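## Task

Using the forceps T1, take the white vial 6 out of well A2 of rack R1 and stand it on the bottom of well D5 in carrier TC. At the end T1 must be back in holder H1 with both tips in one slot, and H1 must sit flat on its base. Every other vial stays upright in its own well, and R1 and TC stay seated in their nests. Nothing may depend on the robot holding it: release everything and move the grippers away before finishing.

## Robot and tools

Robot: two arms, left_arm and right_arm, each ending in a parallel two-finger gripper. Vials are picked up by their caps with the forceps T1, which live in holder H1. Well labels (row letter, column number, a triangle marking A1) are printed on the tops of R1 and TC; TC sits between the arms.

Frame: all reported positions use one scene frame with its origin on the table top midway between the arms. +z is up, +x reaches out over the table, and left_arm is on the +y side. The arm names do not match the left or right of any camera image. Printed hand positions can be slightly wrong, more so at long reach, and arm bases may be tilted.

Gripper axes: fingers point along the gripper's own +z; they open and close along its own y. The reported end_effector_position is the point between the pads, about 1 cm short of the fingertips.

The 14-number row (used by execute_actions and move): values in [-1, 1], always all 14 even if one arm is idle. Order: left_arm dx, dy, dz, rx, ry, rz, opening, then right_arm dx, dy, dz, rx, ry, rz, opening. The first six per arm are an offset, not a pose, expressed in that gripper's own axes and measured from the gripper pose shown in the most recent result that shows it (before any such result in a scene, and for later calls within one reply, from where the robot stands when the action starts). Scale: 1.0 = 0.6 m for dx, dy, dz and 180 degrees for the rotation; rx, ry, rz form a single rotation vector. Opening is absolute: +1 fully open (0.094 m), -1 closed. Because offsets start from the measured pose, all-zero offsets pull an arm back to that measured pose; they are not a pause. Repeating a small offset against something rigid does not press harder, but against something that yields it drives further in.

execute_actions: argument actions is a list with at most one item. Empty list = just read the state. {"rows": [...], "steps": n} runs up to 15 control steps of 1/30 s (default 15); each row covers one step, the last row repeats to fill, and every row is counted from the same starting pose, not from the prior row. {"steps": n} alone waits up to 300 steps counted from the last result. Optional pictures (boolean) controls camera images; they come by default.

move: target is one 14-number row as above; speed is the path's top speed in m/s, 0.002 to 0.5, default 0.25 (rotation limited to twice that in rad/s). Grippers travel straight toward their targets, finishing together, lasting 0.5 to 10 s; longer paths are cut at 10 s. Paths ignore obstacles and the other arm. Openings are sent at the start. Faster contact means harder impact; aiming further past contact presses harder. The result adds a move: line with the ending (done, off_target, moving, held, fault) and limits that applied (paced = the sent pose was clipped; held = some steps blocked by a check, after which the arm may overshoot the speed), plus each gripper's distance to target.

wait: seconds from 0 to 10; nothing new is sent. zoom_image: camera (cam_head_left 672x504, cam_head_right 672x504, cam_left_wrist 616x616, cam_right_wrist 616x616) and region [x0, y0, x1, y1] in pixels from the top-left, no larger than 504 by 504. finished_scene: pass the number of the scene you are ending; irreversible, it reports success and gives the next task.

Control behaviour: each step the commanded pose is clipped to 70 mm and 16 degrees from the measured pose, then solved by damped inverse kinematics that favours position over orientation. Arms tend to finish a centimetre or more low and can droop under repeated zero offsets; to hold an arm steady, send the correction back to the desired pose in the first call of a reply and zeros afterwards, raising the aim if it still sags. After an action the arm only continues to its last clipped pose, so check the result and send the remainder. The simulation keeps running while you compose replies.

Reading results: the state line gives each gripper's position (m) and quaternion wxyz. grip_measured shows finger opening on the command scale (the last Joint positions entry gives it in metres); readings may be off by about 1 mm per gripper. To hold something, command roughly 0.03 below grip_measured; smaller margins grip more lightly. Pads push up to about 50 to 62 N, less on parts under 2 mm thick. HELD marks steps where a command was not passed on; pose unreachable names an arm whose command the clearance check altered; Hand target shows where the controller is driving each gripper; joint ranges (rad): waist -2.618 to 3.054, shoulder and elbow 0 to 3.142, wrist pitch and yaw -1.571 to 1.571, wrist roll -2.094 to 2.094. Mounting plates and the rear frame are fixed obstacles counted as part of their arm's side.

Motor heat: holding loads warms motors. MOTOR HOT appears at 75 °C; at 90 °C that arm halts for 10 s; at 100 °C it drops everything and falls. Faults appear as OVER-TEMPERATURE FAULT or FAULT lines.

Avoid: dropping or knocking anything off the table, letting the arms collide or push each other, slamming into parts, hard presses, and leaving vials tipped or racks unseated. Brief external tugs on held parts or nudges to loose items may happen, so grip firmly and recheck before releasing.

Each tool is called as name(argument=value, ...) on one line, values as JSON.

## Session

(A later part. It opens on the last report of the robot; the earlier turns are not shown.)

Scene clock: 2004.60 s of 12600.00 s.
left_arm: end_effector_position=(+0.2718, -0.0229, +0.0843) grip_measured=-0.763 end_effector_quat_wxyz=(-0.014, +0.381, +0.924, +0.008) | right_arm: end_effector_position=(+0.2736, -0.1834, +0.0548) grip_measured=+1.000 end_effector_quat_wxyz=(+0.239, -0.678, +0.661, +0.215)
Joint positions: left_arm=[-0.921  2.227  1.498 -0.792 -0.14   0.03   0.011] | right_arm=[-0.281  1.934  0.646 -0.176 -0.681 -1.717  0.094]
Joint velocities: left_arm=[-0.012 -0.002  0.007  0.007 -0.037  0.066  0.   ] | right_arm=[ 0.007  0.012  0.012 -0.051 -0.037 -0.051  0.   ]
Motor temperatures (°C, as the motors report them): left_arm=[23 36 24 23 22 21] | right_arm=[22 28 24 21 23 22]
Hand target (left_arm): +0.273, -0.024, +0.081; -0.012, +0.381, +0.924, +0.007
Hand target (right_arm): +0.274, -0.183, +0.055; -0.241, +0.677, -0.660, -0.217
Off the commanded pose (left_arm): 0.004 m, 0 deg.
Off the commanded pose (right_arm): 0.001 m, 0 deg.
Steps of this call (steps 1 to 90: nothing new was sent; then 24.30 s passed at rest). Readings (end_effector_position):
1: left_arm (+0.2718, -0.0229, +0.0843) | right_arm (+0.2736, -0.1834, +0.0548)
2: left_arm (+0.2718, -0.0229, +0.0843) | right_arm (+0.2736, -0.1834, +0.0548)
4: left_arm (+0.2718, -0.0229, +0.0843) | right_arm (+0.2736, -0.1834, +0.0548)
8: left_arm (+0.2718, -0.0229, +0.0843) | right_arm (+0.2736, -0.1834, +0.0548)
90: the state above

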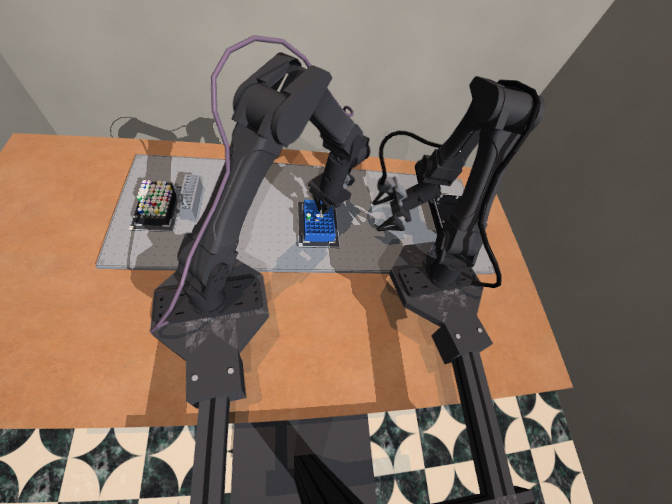

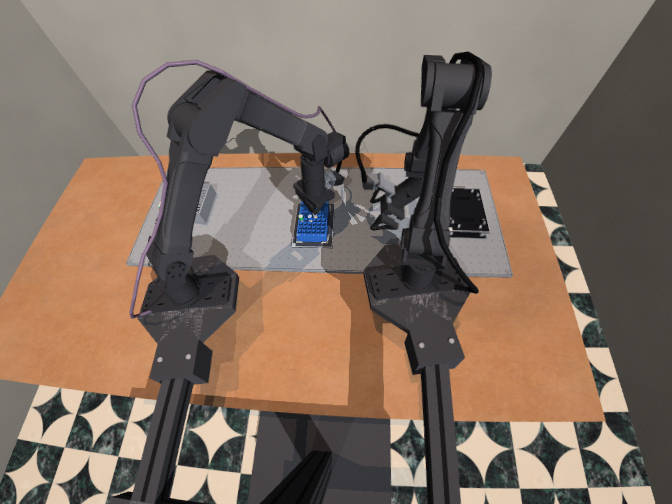

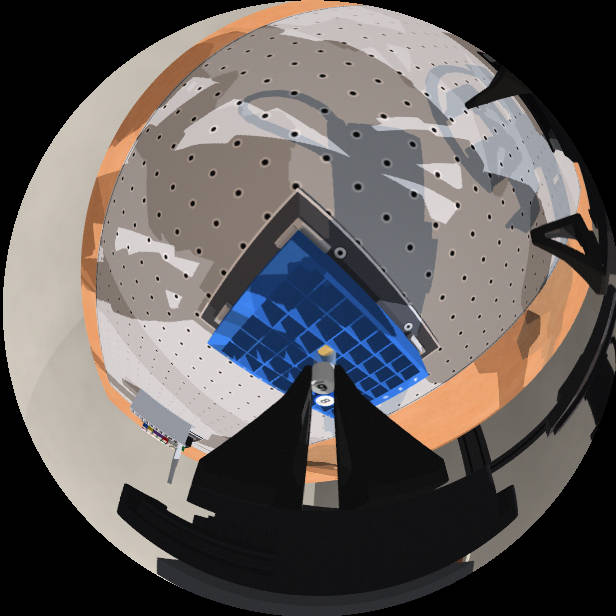

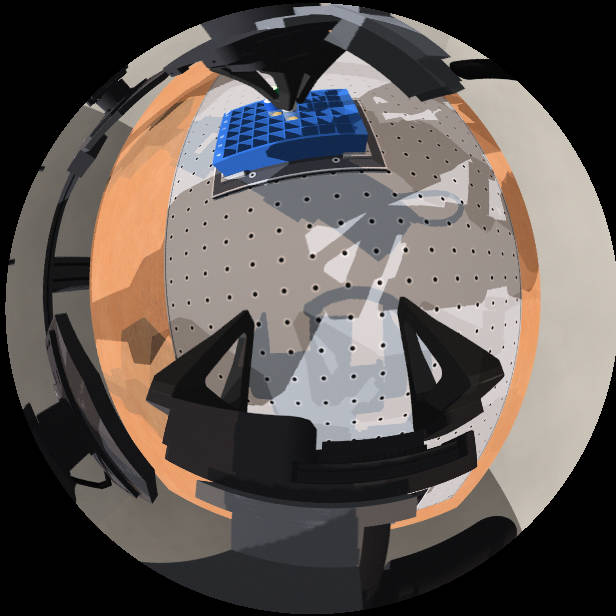

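execute_actions(actions=[{"rows": [[0.00414,-0.00267,0.02201,0,0.00599,0.00072,-0.77,-0.0017,0,0,0,-0.002,0,1],[0.00414,-0.00267,0.02201,0,0.00599,0.00072,-0.77,-0.0017,0,0,0,-0.002,0,1],[-0.00299,-0.00097,0.0080,0,-0.00126,-0.00015,-0.77,-0.0017,0,0,0,-0.002,0,1]], "steps": 12}])

Scene clock: 2015.77 s of 12600.00 s.
left_arm: end_effector_position=(+0.2716, -0.0229, +0.0824) grip_measured=-0.763 end_effector_quat_wxyz=(-0.015, +0.381, +0.924, +0.009) | right_arm: end_effector_position=(+0.2736, -0.1834, +0.0547) grip_measured=+1.000 end_effector_quat_wxyz=(+0.239, -0.678, +0.661, +0.215)
Joint positions: left_arm=[-0.921  2.232  1.498 -0.788 -0.141  0.03   0.011] | right_arm=[-0.281  1.934  0.646 -0.176 -0.681 -1.717  0.094]
Joint velocities: left_arm=[-0.002  0.002  0.002 -0.022 -0.022 -0.037  0.001] | right_arm=[ 0.007 -0.002 -0.012 -0.007  0.007 -0.007  0.   ]
Motor temperatures (°C, as the motors report them): left_arm=[23 36 24 23 22 21] | right_arm=[22 28 24 21 23 22]
Hand target (left_arm): +0.272, -0.024, +0.079; -0.013, +0.381, +0.924, +0.007
Hand target (right_arm): +0.274, -0.183, +0.055; -0.241, +0.677, -0.660, -0.217
Off the commanded pose (left_arm): 0.003 m, 0 deg.
Off the commanded pose (right_arm): 0.001 m, 0 deg.
Steps of this call (steps 1 to 90: nothing new was sent; then 7.77 s passed at rest; steps 91 to 102: all 12 steps of this action). Readings (end_effector_position):
91: left_arm (+0.2714, -0.0227, +0.0836) | right_arm (+0.2736, -0.1834, +0.0548)
92: left_arm (+0.2712, -0.0226, +0.0827) | right_arm (+0.2736, -0.1834, +0.0548)
94: left_arm (+0.2716, -0.0229, +0.0824) | right_arm (+0.2736, -0.1834, +0.0547)
98: left_arm (+0.2716, -0.0229, +0.0824) | right_arm (+0.2736, -0.1834, +0.0547)
102: the state above

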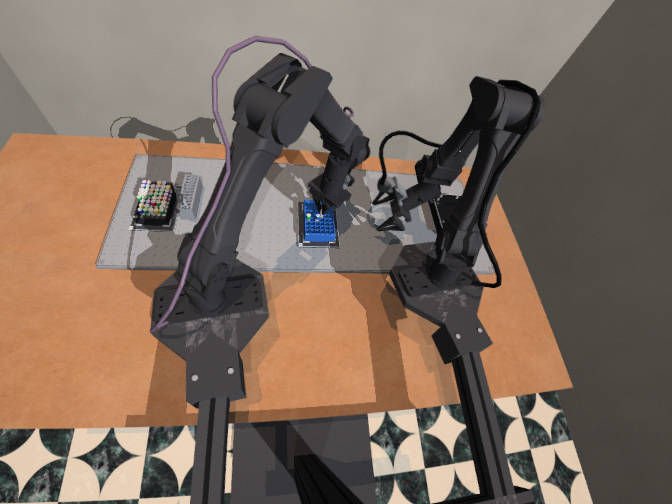

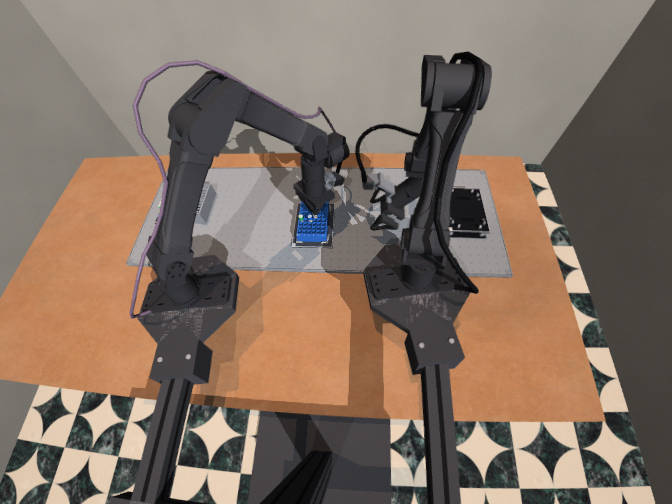

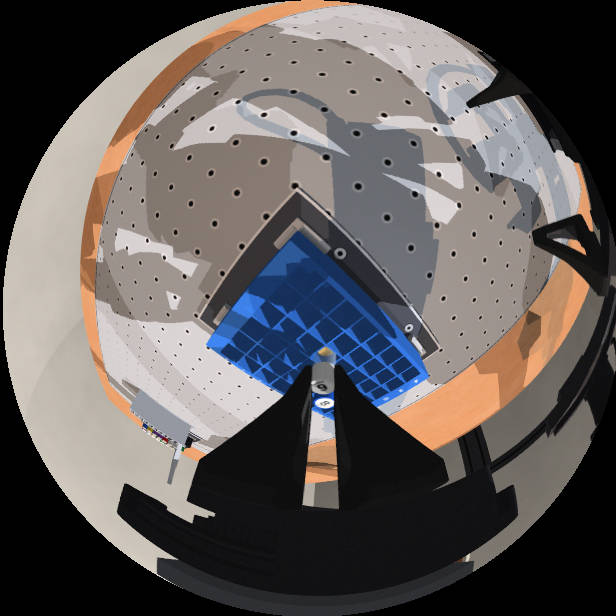

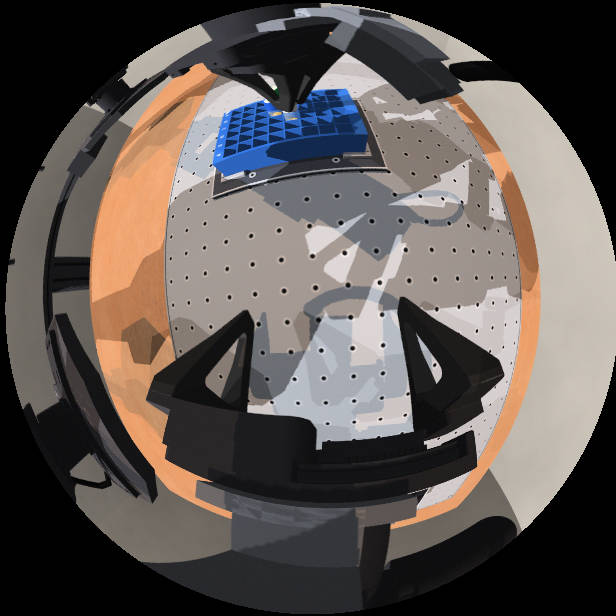

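zoom_image(camera="cam_right_wrist", region=[258, 85, 318, 145])

zoom_image(camera="cam_left_wrist", region=[266, 320, 386, 440])

Region (258, 85, 318, 145) of cam_right_wrist's 616x616 image, scaled by 8.400, with more detail than that image has.

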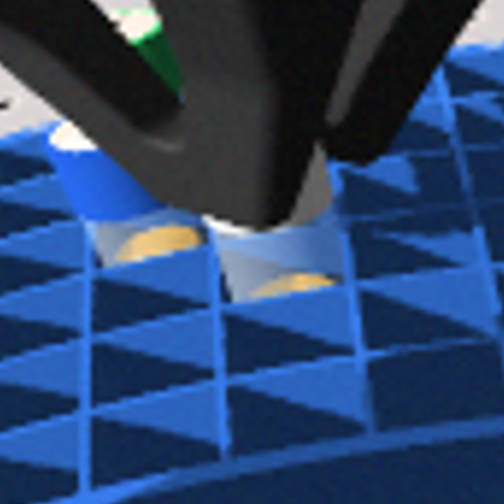

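Region (266, 320, 386, 440) of cam_left_wrist's 616x616 image, scaled by 4.200, with more detail than that image has.

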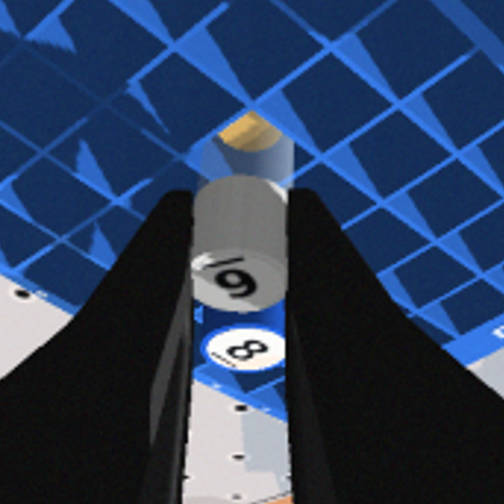

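execute_actions(actions=[{"rows": [[0.00414,-0.00267,0.02201,0,0.00599,0.00072,-0.77,-0.0017,0,0,0,-0.002,0,1],[0.00414,-0.00267,0.02201,0,0.00599,0.00072,-0.77,-0.0017,0,0,0,-0.002,0,1],[-0.00299,-0.00097,0.0080,0,-0.00126,-0.00015,-0.77,-0.0017,0,0,0,-0.002,0,1]], "steps": 12}])

zoom_image(camera="cam_right_wrist", region=[258, 85, 318, 145])

zoom_image(camera="cam_left_wrist", region=[266, 320, 386, 440])

Scene clock: 2031.70 s of 12600.00 s.
left_arm: end_effector_position=(+0.2715, -0.0230, +0.0808) grip_measured=-0.763 end_effector_quat_wxyz=(-0.015, +0.381, +0.924, +0.009) | right_arm: end_effector_position=(+0.2735, -0.1835, +0.0547) grip_measured=+1.000 end_effector_quat_wxyz=(+0.239, -0.678, +0.661, +0.215)
Joint positions: left_arm=[-0.921  2.237  1.498 -0.785 -0.141  0.03   0.011] | right_arm=[-0.281  1.934  0.646 -0.176 -0.68  -1.717  0.094]
Joint velocities: left_arm=[ 0.007  0.002 -0.017  0.037 -0.051  0.007 -0.   ] | right_arm=[-0.002 -0.017  0.017 -0.007 -0.051 -0.022  0.   ]
Motor temperatures (°C, as the motors report them): left_arm=[23 36 24 23 22 21] | right_arm=[22 28 24 21 23 22]
Hand target (left_arm): +0.272, -0.024, +0.078; -0.013, +0.381, +0.924, +0.008
Hand target (right_arm): +0.274, -0.183, +0.055; -0.241, +0.678, -0.660, -0.217
Off the commanded pose (left_arm): 0.004 m, 0 deg.
Off the commanded pose (right_arm): 0.001 m, 0 deg.
Steps of this call (steps 1 to 90: nothing new was sent; then 12.53 s passed at rest; steps 91 to 102: all 12 steps of this action). Readings (end_effector_position):
91: left_arm (+0.2713, -0.0227, +0.0817) | right_arm (+0.2736, -0.1834, +0.0547)
92: left_arm (+0.2712, -0.0227, +0.0811) | right_arm (+0.2736, -0.1834, +0.0547)
94: left_arm (+0.2715, -0.0230, +0.0808) | right_arm (+0.2736, -0.1834, +0.0547)
98: left_arm (+0.2715, -0.0230, +0.0808) | right_arm (+0.2736, -0.1834, +0.0547)
102: the state above

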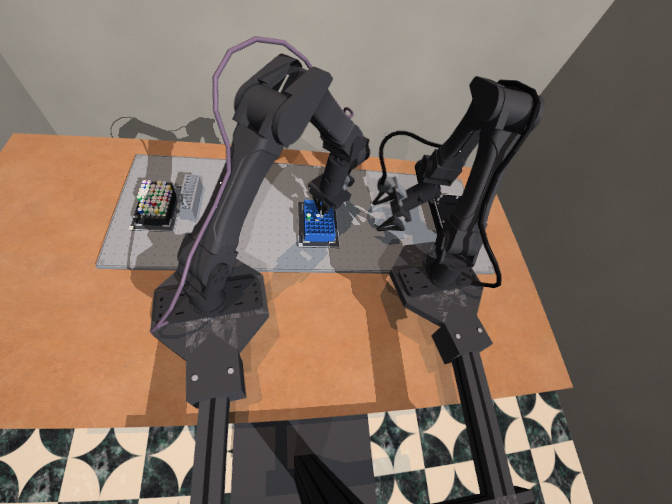

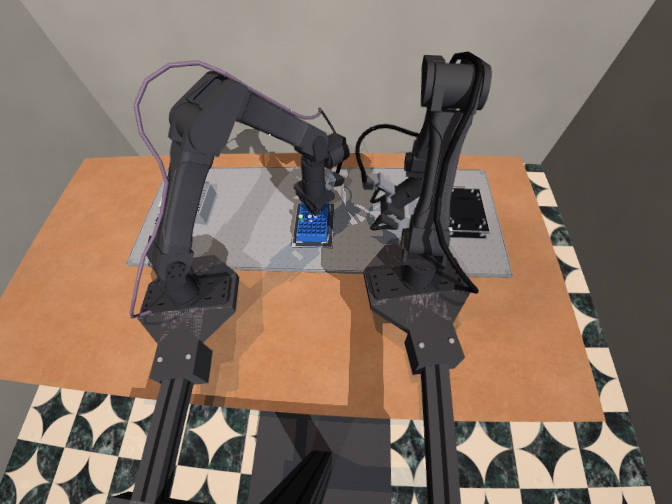

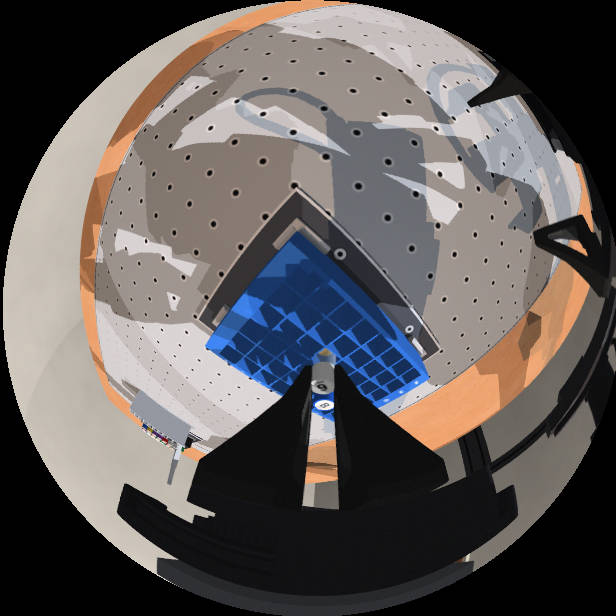

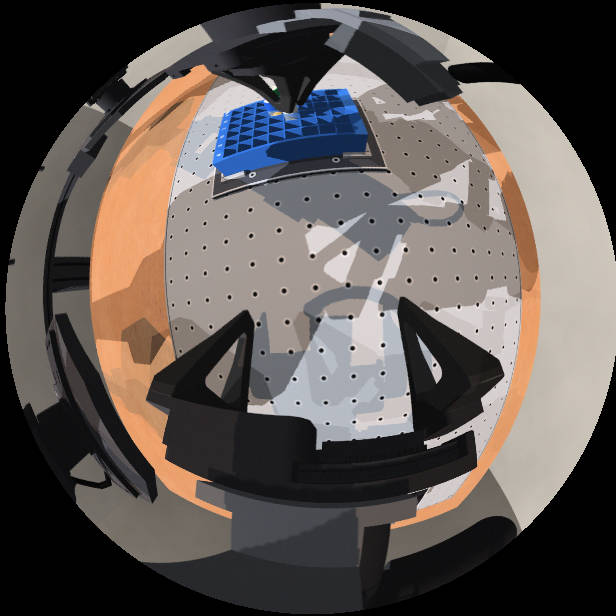

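Region (258, 85, 318, 145) of cam_right_wrist's 616x616 image, scaled by 8.400, with more detail than that image has.

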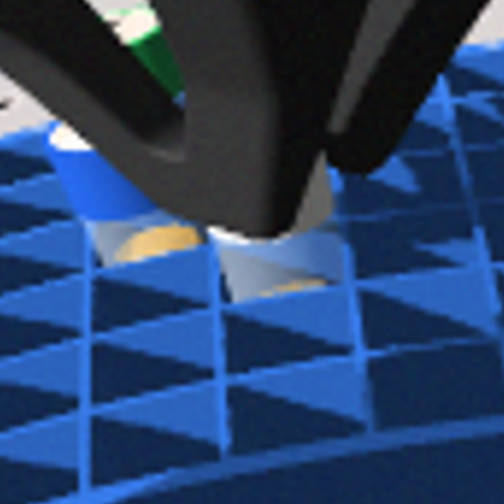

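Region (266, 320, 386, 440) of cam_left_wrist's 616x616 image, scaled by 4.200, with more detail than that image has.

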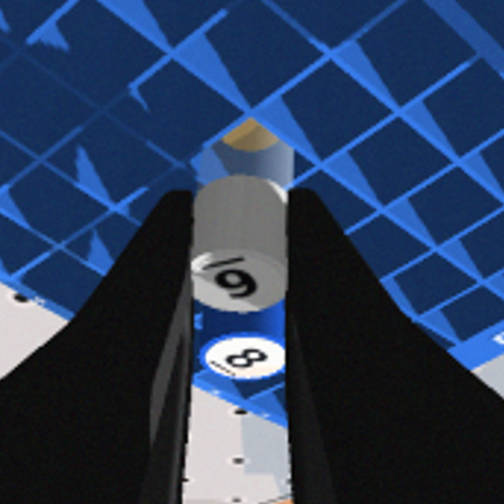

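execute_actions(actions=[{"rows": [[0,0,0,0,0,0,-0.77,-0.0017,0,0,0,-0.002,0,1],[0,0,0,0,0,0,-0.77,-0.0017,0,0,0,-0.002,0,1],[0,0,0,0,0,0,-0.765,-0.0017,0,0,0,-0.002,0,1],[0,0,0,0,0,0,-0.76,-0.0017,0,0,0,-0.002,0,1],[0,0,0,0,0,0,-0.755,-0.0017,0,0,0,-0.002,0,1],[0,0,0,0,0,0,-0.75,-0.0017,0,0,0,-0.002,0,1],[0,0,0,0,0,0,-0.745,-0.0017,0,0,0,-0.002,0,1],[0,0,0,0,0,0,-0.74,-0.0017,0,0,0,-0.002,0,1],[0,0,0,0,0,0,-0.73,-0.0017,0,0,0,-0.002,0,1],[0,0,0,0,0,0,-0.72,-0.0017,0,0,0,-0.002,0,1],[0,0,0,0,0,0,-0.70,-0.0017,0,0,0,-0.002,0,1],[0,0,0,0,0,0,-0.68,-0.0017,0,0,0,-0.002,0,1],[0,0,0,0,0,0,-0.66,-0.0017,0,0,0,-0.002,0,1],[0,0,0,0,0,0,-0.64,-0.0017,0,0,0,-0.002,0,1],[0,0,0,0,0,0,-0.62,-0.0017,0,0,0,-0.002,0,1]], "steps": 15}], pictures=false)

wait(seconds=0.5)

zoom_image(camera="cam_right_wrist", region=[258, 85, 318, 145])

zoom_image(camera="cam_left_wrist", region=[266, 320, 386, 440])

Scene clock: 2048.33 s of 12600.00 s.
left_arm: end_effector_position=(+0.2715, -0.0230, +0.0808) grip_measured=-0.632 end_effector_quat_wxyz=(-0.015, +0.381, +0.924, +0.009) | right_arm: end_effector_position=(+0.2735, -0.1835, +0.0547) grip_measured=+1.000 end_effector_quat_wxyz=(+0.239, -0.678, +0.661, +0.215)
Joint positions: left_arm=[-0.921  2.237  1.498 -0.785 -0.141  0.03   0.017] | right_arm=[-0.281  1.934  0.646 -0.176 -0.68  -1.717  0.094]
Joint velocities: left_arm=[ 0.002 -0.012 -0.017  0.066 -0.037 -0.051  0.02 ] | right_arm=[-0.007  0.007  0.007 -0.037 -0.037  0.066  0.   ]
Motor temperatures (°C, as the motors report them): left_arm=[23 35 24 23 22 21] | right_arm=[22 28 24 21 23 22]
Hand target (left_arm): +0.271, -0.023, +0.081; -0.015, +0.381, +0.924, +0.009
Hand target (right_arm): +0.274, -0.183, +0.055; -0.241, +0.678, -0.660, -0.217
Off the commanded pose (left_arm): 0.000 m, 0 deg.
Off the commanded pose (right_arm): 0.001 m, 0 deg.
Steps of this call (steps 1 to 90: nothing new was sent; then 13.13 s passed at rest; steps 91 to 105: all 15 steps of this action). Readings (end_effector_position):
91: left_arm (+0.2715, -0.0230, +0.0808) | right_arm (+0.2735, -0.1835, +0.0547)
92: left_arm (+0.2715, -0.0230, +0.0808) | right_arm (+0.2735, -0.1835, +0.0547)
94: left_arm (+0.2715, -0.0230, +0.0808) | right_arm (+0.2735, -0.1835, +0.0547)
98: left_arm (+0.2715, -0.0230, +0.0808) | right_arm (+0.2735, -0.1835, +0.0547)
105: the state above

Scene clock: 2048.83 s of 12600.00 s.
left_arm: end_effector_position=(+0.2715, -0.0230, +0.0808) grip_measured=-0.622 end_effector_quat_wxyz=(-0.015, +0.381, +0.924, +0.009) | right_arm: end_effector_position=(+0.2735, -0.1835, +0.0547) grip_measured=+1.000 end_effector_quat_wxyz=(+0.239, -0.678, +0.661, +0.215)
Joint positions: left_arm=[-0.921  2.237  1.498 -0.785 -0.141  0.03   0.018] | right_arm=[-0.281  1.934  0.646 -0.176 -0.68  -1.717  0.094]
Joint velocities: left_arm=[-0.002  0.002 -0.022  0.037 -0.066 -0.007  0.   ] | right_arm=[-0.007 -0.017 -0.022 -0.022  0.007  0.007  0.   ]
Motor temperatures (°C, as the motors report them): left_arm=[23 36 24 23 22 21] | right_arm=[22 28 24 21 23 22]
Hand target (left_arm): +0.271, -0.023, +0.081; -0.015, +0.381, +0.924, +0.009
Hand target (right_arm): +0.274, -0.183, +0.055; -0.241, +0.678, -0.660, -0.217
Off the commanded pose (left_arm): 0.000 m, 0 deg.
Off the commanded pose (right_arm): 0.001 m, 0 deg.
Steps of this call (steps 1 to 15: nothing new was sent). Readings (end_effector_position):
1: left_arm (+0.2715, -0.0230, +0.0808) | right_arm (+0.2735, -0.1835, +0.0547)
2: left_arm (+0.2715, -0.0230, +0.0808) | right_arm (+0.2735, -0.1835, +0.0547)
4: left_arm (+0.2715, -0.0230, +0.0808) | right_arm (+0.2735, -0.1835, +0.0547)
8: left_arm (+0.2715, -0.0230, +0.0808) | right_arm (+0.2735, -0.1835, +0.0547)
15: the state above

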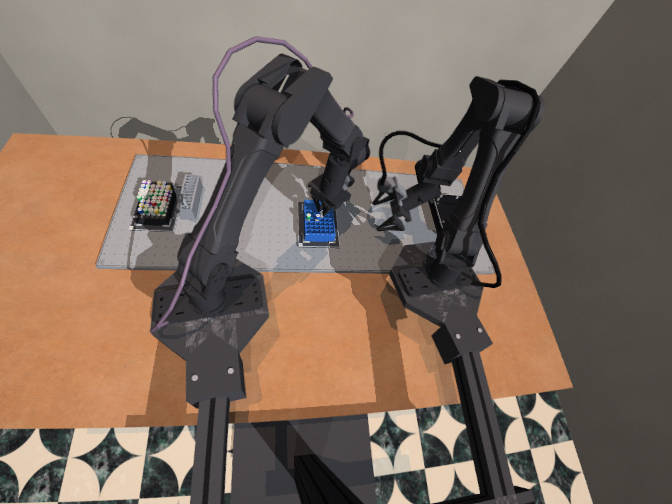

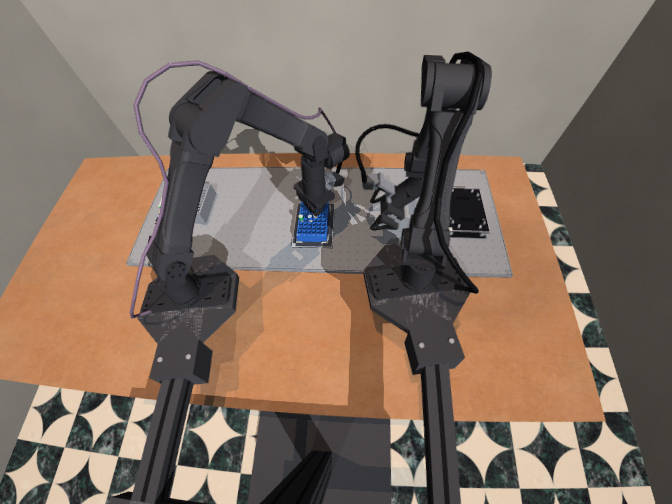

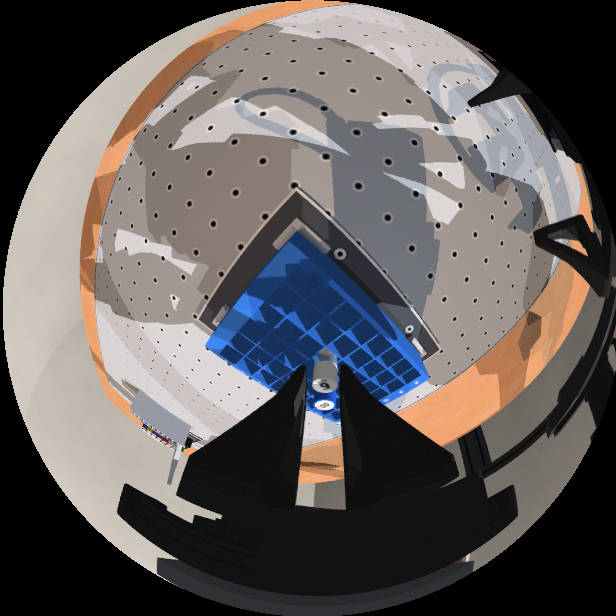

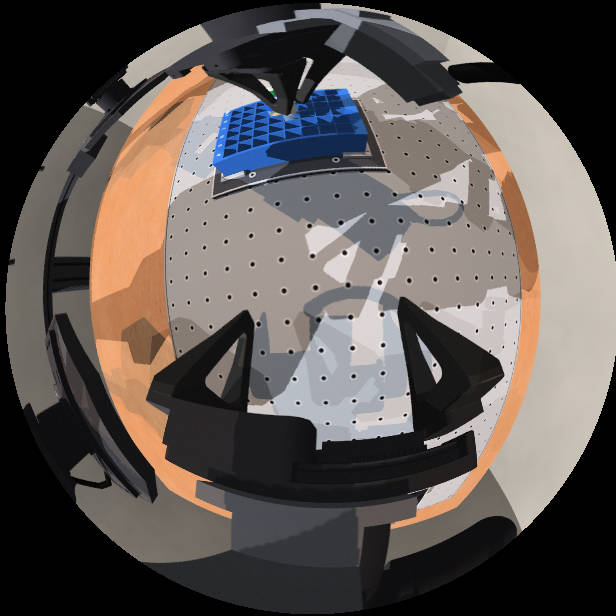

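Region (258, 85, 318, 145) of cam_right_wrist's 616x616 image, scaled by 8.400, with more detail than that image has.

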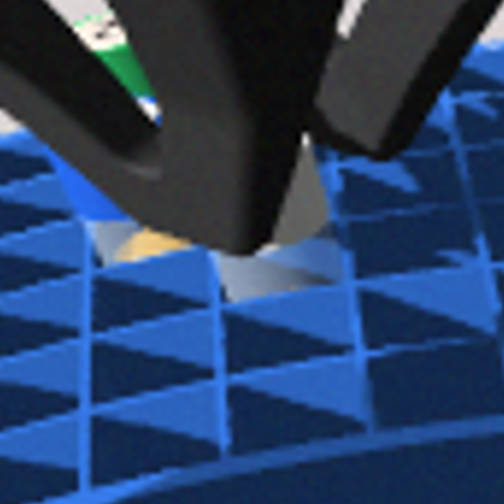

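Region (266, 320, 386, 440) of cam_left_wrist's 616x616 image, scaled by 4.200, with more detail than that image has.

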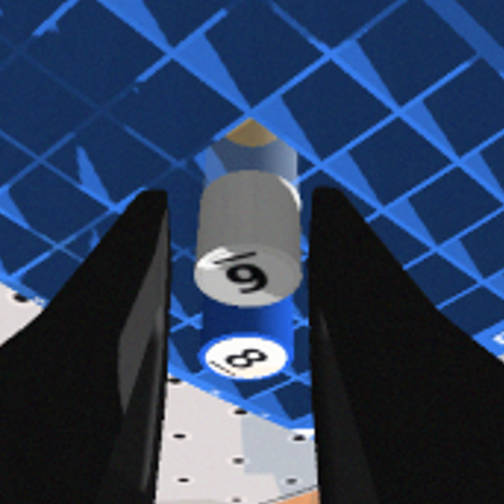

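execute_actions(actions=[{"rows": [[0,0,0,0,0,0,-0.58,-0.0017,0,0,0,-0.002,0,1],[0,0,0,0,0,0,-0.54,-0.0017,0,0,0,-0.002,0,1],[0,0,0,0,0,0,-0.50,-0.0017,0,0,0,-0.002,0,1],[0,0,0,0,0,0,-0.48,-0.0017,0,0,0,-0.002,0,1]], "steps": 9}], pictures=false)

move(target=[0,-0.006,-0.14,0,0,0,-0.48,0,0,0,0,0,0,1], speed=0.05)

zoom_image(camera="cam_right_wrist", region=[240, 70, 330, 160])

Scene clock: 2073.83 s of 12600.00 s.
left_arm: end_effector_position=(+0.2715, -0.0230, +0.0808) grip_measured=-0.482 end_effector_quat_wxyz=(-0.015, +0.381, +0.924, +0.009) | right_arm: end_effector_position=(+0.2735, -0.1836, +0.0546) grip_measured=+1.000 end_effector_quat_wxyz=(+0.238, -0.678, +0.661, +0.215)
Joint positions: left_arm=[-0.921  2.237  1.498 -0.785 -0.141  0.03   0.024] | right_arm=[-0.281  1.934  0.646 -0.176 -0.68  -1.717  0.094]
Joint velocities: left_arm=[-0.002  0.002  0.002 -0.125 -0.007 -0.022 -0.001] | right_arm=[ 0.017 -0.027  0.002 -0.022 -0.051 -0.081  0.   ]
Motor temperatures (°C, as the motors report them): left_arm=[23 36 24 23 22 21] | right_arm=[22 28 24 21 23 22]
Hand target (left_arm): +0.271, -0.023, +0.081; -0.015, +0.381, +0.924, +0.009
Hand target (right_arm): +0.274, -0.183, +0.055; -0.241, +0.678, -0.660, -0.217
Off the commanded pose (left_arm): 0.000 m, 0 deg.
Off the commanded pose (right_arm): 0.001 m, 0 deg.
Steps of this call (steps 1 to 90: nothing new was sent; then 21.70 s passed at rest; steps 91 to 99: all 9 steps of this action). Readings (end_effector_position):
91: left_arm (+0.2715, -0.0230, +0.0808) | right_arm (+0.2735, -0.1835, +0.0547)
92: left_arm (+0.2715, -0.0230, +0.0808) | right_arm (+0.2735, -0.1835, +0.0547)
94: left_arm (+0.2715, -0.0230, +0.0808) | right_arm (+0.2735, -0.1836, +0.0546)
98: left_arm (+0.2715, -0.0230, +0.0808) | right_arm (+0.2735, -0.1836, +0.0546)
99: the state above

Scene clock: 2076.23 s of 12600.00 s.
left_arm: end_effector_position=(+0.2646, -0.0190, +0.1423) grip_measured=-0.482 end_effector_quat_wxyz=(-0.041, +0.382, +0.923, +0.019) | right_arm: end_effector_position=(+0.2734, -0.1845, +0.0539) grip_measured=+1.000 end_effector_quat_wxyz=(+0.236, -0.679, +0.662, +0.213)
Joint positions: left_arm=[-0.946  2.151  1.616 -1.048 -0.141 -0.001  0.024] | right_arm=[-0.281  1.934  0.646 -0.176 -0.673 -1.717  0.094]
Joint velocities: left_arm=[0.002 0.012 0.022 0.022 0.022 0.022 0.   ] | right_arm=[ 0.017 -0.002  0.012 -0.007 -0.022 -0.051  0.   ]
Motor temperatures (°C, as the motors report them): left_arm=[23 36 24 23 22 21] | right_arm=[22 28 24 21 23 22]
Hand target (left_arm): +0.271, -0.029, +0.165; -0.016, +0.381, +0.924, +0.008
Hand target (right_arm): +0.274, -0.184, +0.055; -0.238, +0.678, -0.661, -0.215
Off the commanded pose (left_arm): 0.025 m, 3 deg.
Off the commanded pose (right_arm): 0.001 m, 0 deg.
move: off_target (left_arm)

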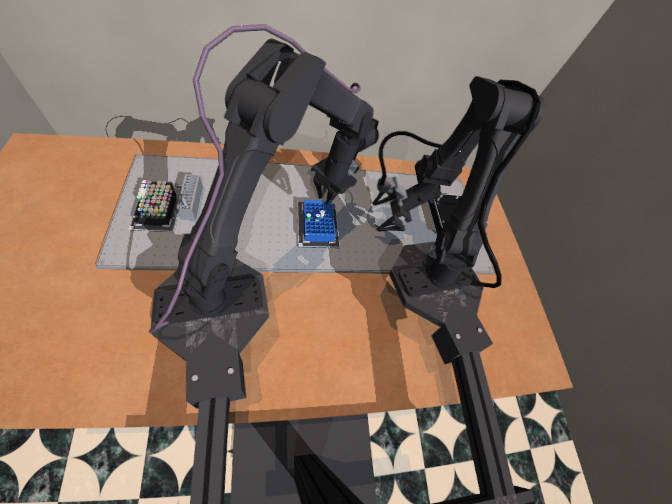

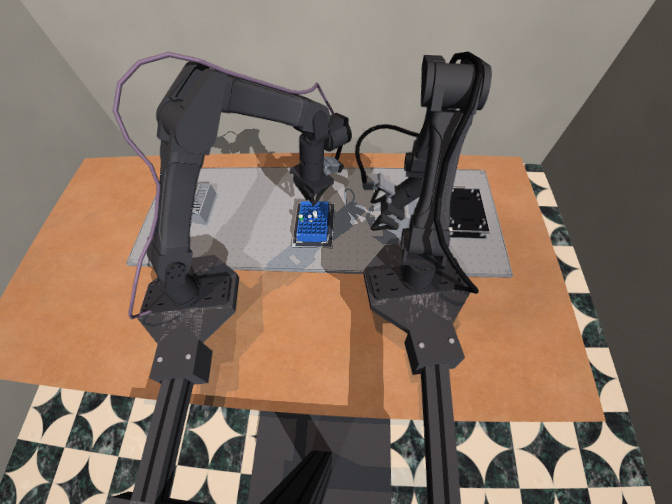

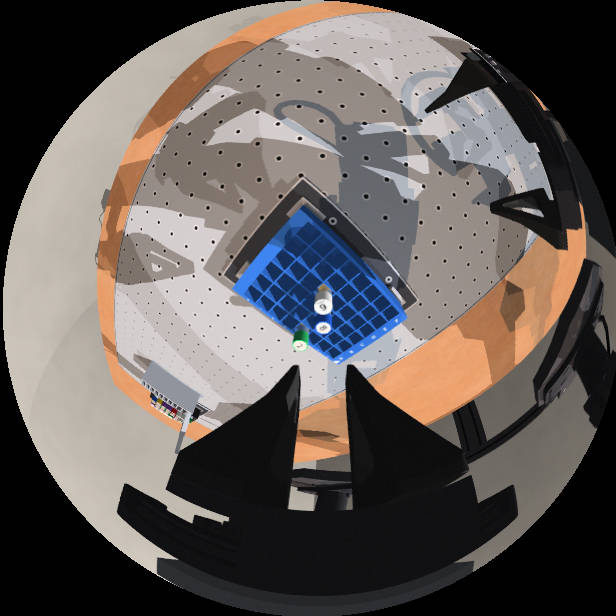

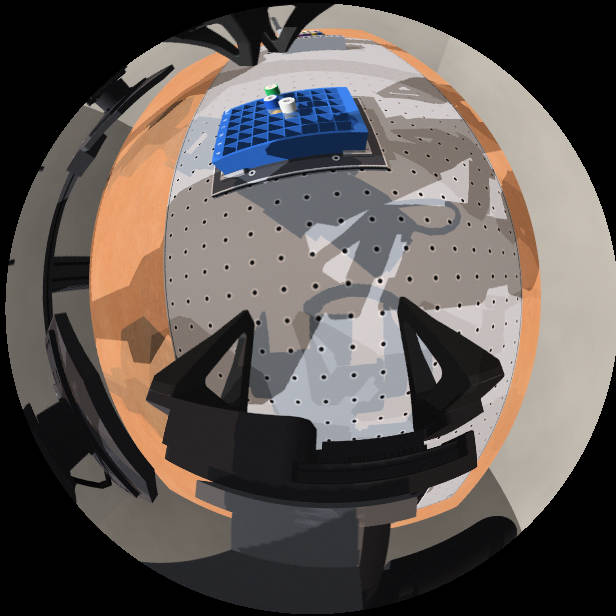

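Region (240, 70, 330, 160) of cam_right_wrist's 616x616 image, scaled by 5.600, with more detail than that image has.

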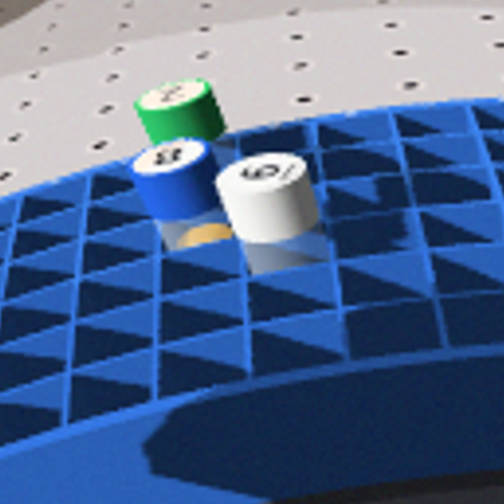

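zoom_image(camera="cam_left_wrist", region=[220, 190, 420, 390])

Region (220, 190, 420, 390) of cam_left_wrist's 616x616 image, scaled by 2.520, with more detail than that image has.

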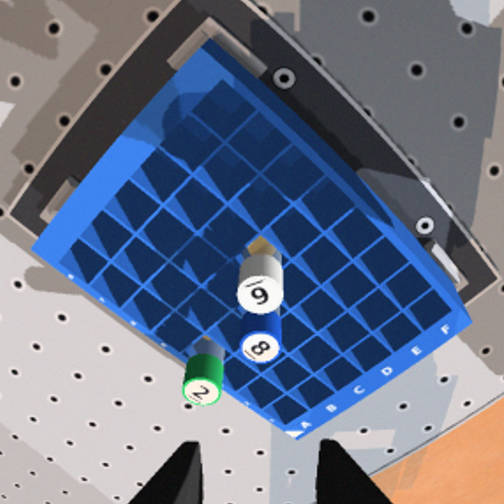

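move(target=[0.2,0,-0.1,0,0,0,-0.48,0,0,-0.08,0,0,0,1], speed=0.15)

Scene clock: 2113.10 s of 12600.00 s.
left_arm: end_effector_position=(+0.1902, +0.0575, +0.2099) grip_measured=-0.482 end_effector_quat_wxyz=(-0.043, +0.379, +0.924, +0.020) | right_arm: end_effector_position=(+0.2619, -0.2109, +0.0841) grip_measured=+1.000 end_effector_quat_wxyz=(+0.224, -0.678, +0.664, +0.223)
Joint positions: left_arm=[-0.968  1.685  1.219 -1.126 -0.141 -0.029  0.024] | right_arm=[-0.395  1.821  0.676 -0.443 -0.669 -1.869  0.094]
Joint velocities: left_arm=[-0.012 -0.017 -0.007  0.022 -0.007 -0.022  0.001] | right_arm=[ 0.032  0.007  0.002 -0.007  0.007 -0.11   0.   ]
Motor temperatures (°C, as the motors report them): left_arm=[23 38 25 23 22 21] | right_arm=[22 28 24 21 23 22]
Hand target (left_arm): +0.184, +0.059, +0.216; -0.042, +0.382, +0.923, +0.019
Hand target (right_arm): +0.272, -0.214, +0.091; -0.235, +0.680, -0.662, -0.213
Off the commanded pose (left_arm): 0.008 m, 0 deg.
Off the commanded pose (right_arm): 0.013 m, 2 deg.
After step 90, 32.40 s passed at rest.
move: off_target (right_arm)

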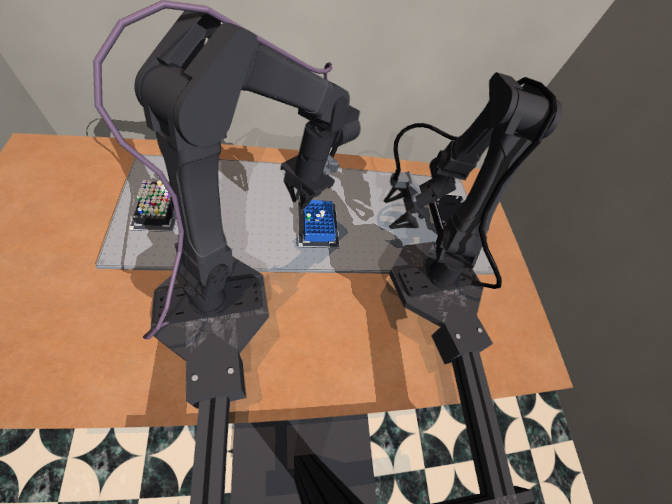

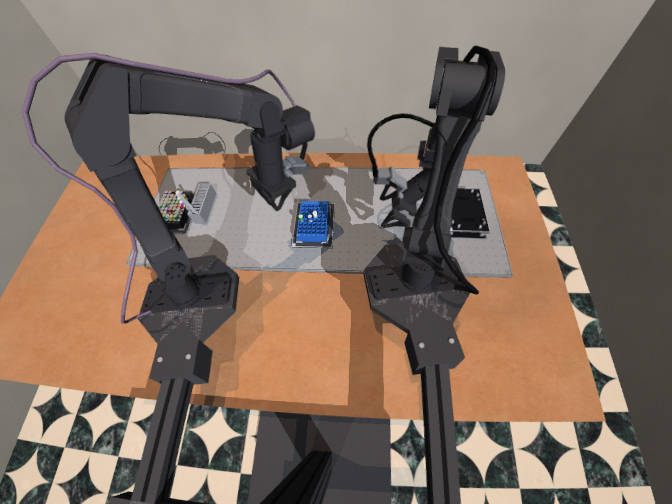

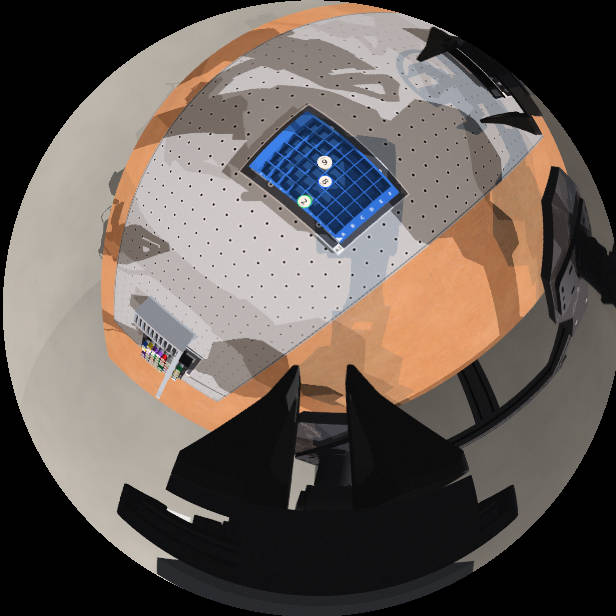

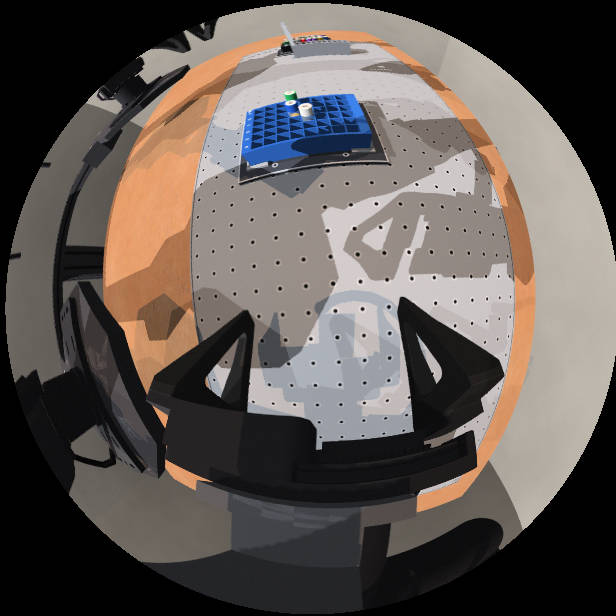

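zoom_image(camera="cam_left_wrist", region=[235, 95, 415, 265])

zoom_image(camera="cam_head_right", region=[140, 170, 230, 240])

Region (235, 95, 415, 265) of cam_left_wrist's 616x616 image, scaled by 2.800, with more detail than that image has.

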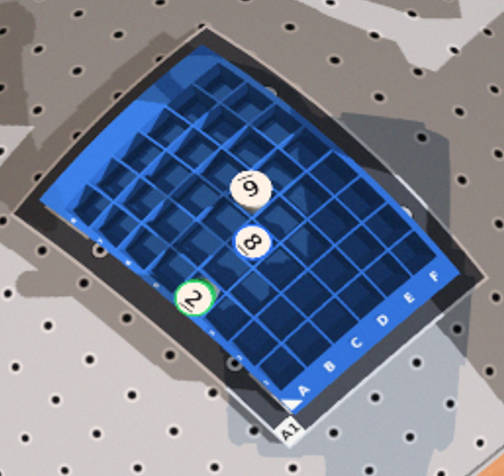

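Region (140, 170, 230, 240) of cam_head_right's 672x504 image, scaled by 5.600, with more detail than that image has.

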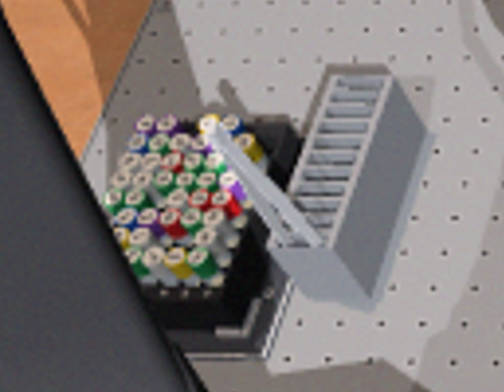

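finished_scene(scene=1)

The scene is finished: the task was done.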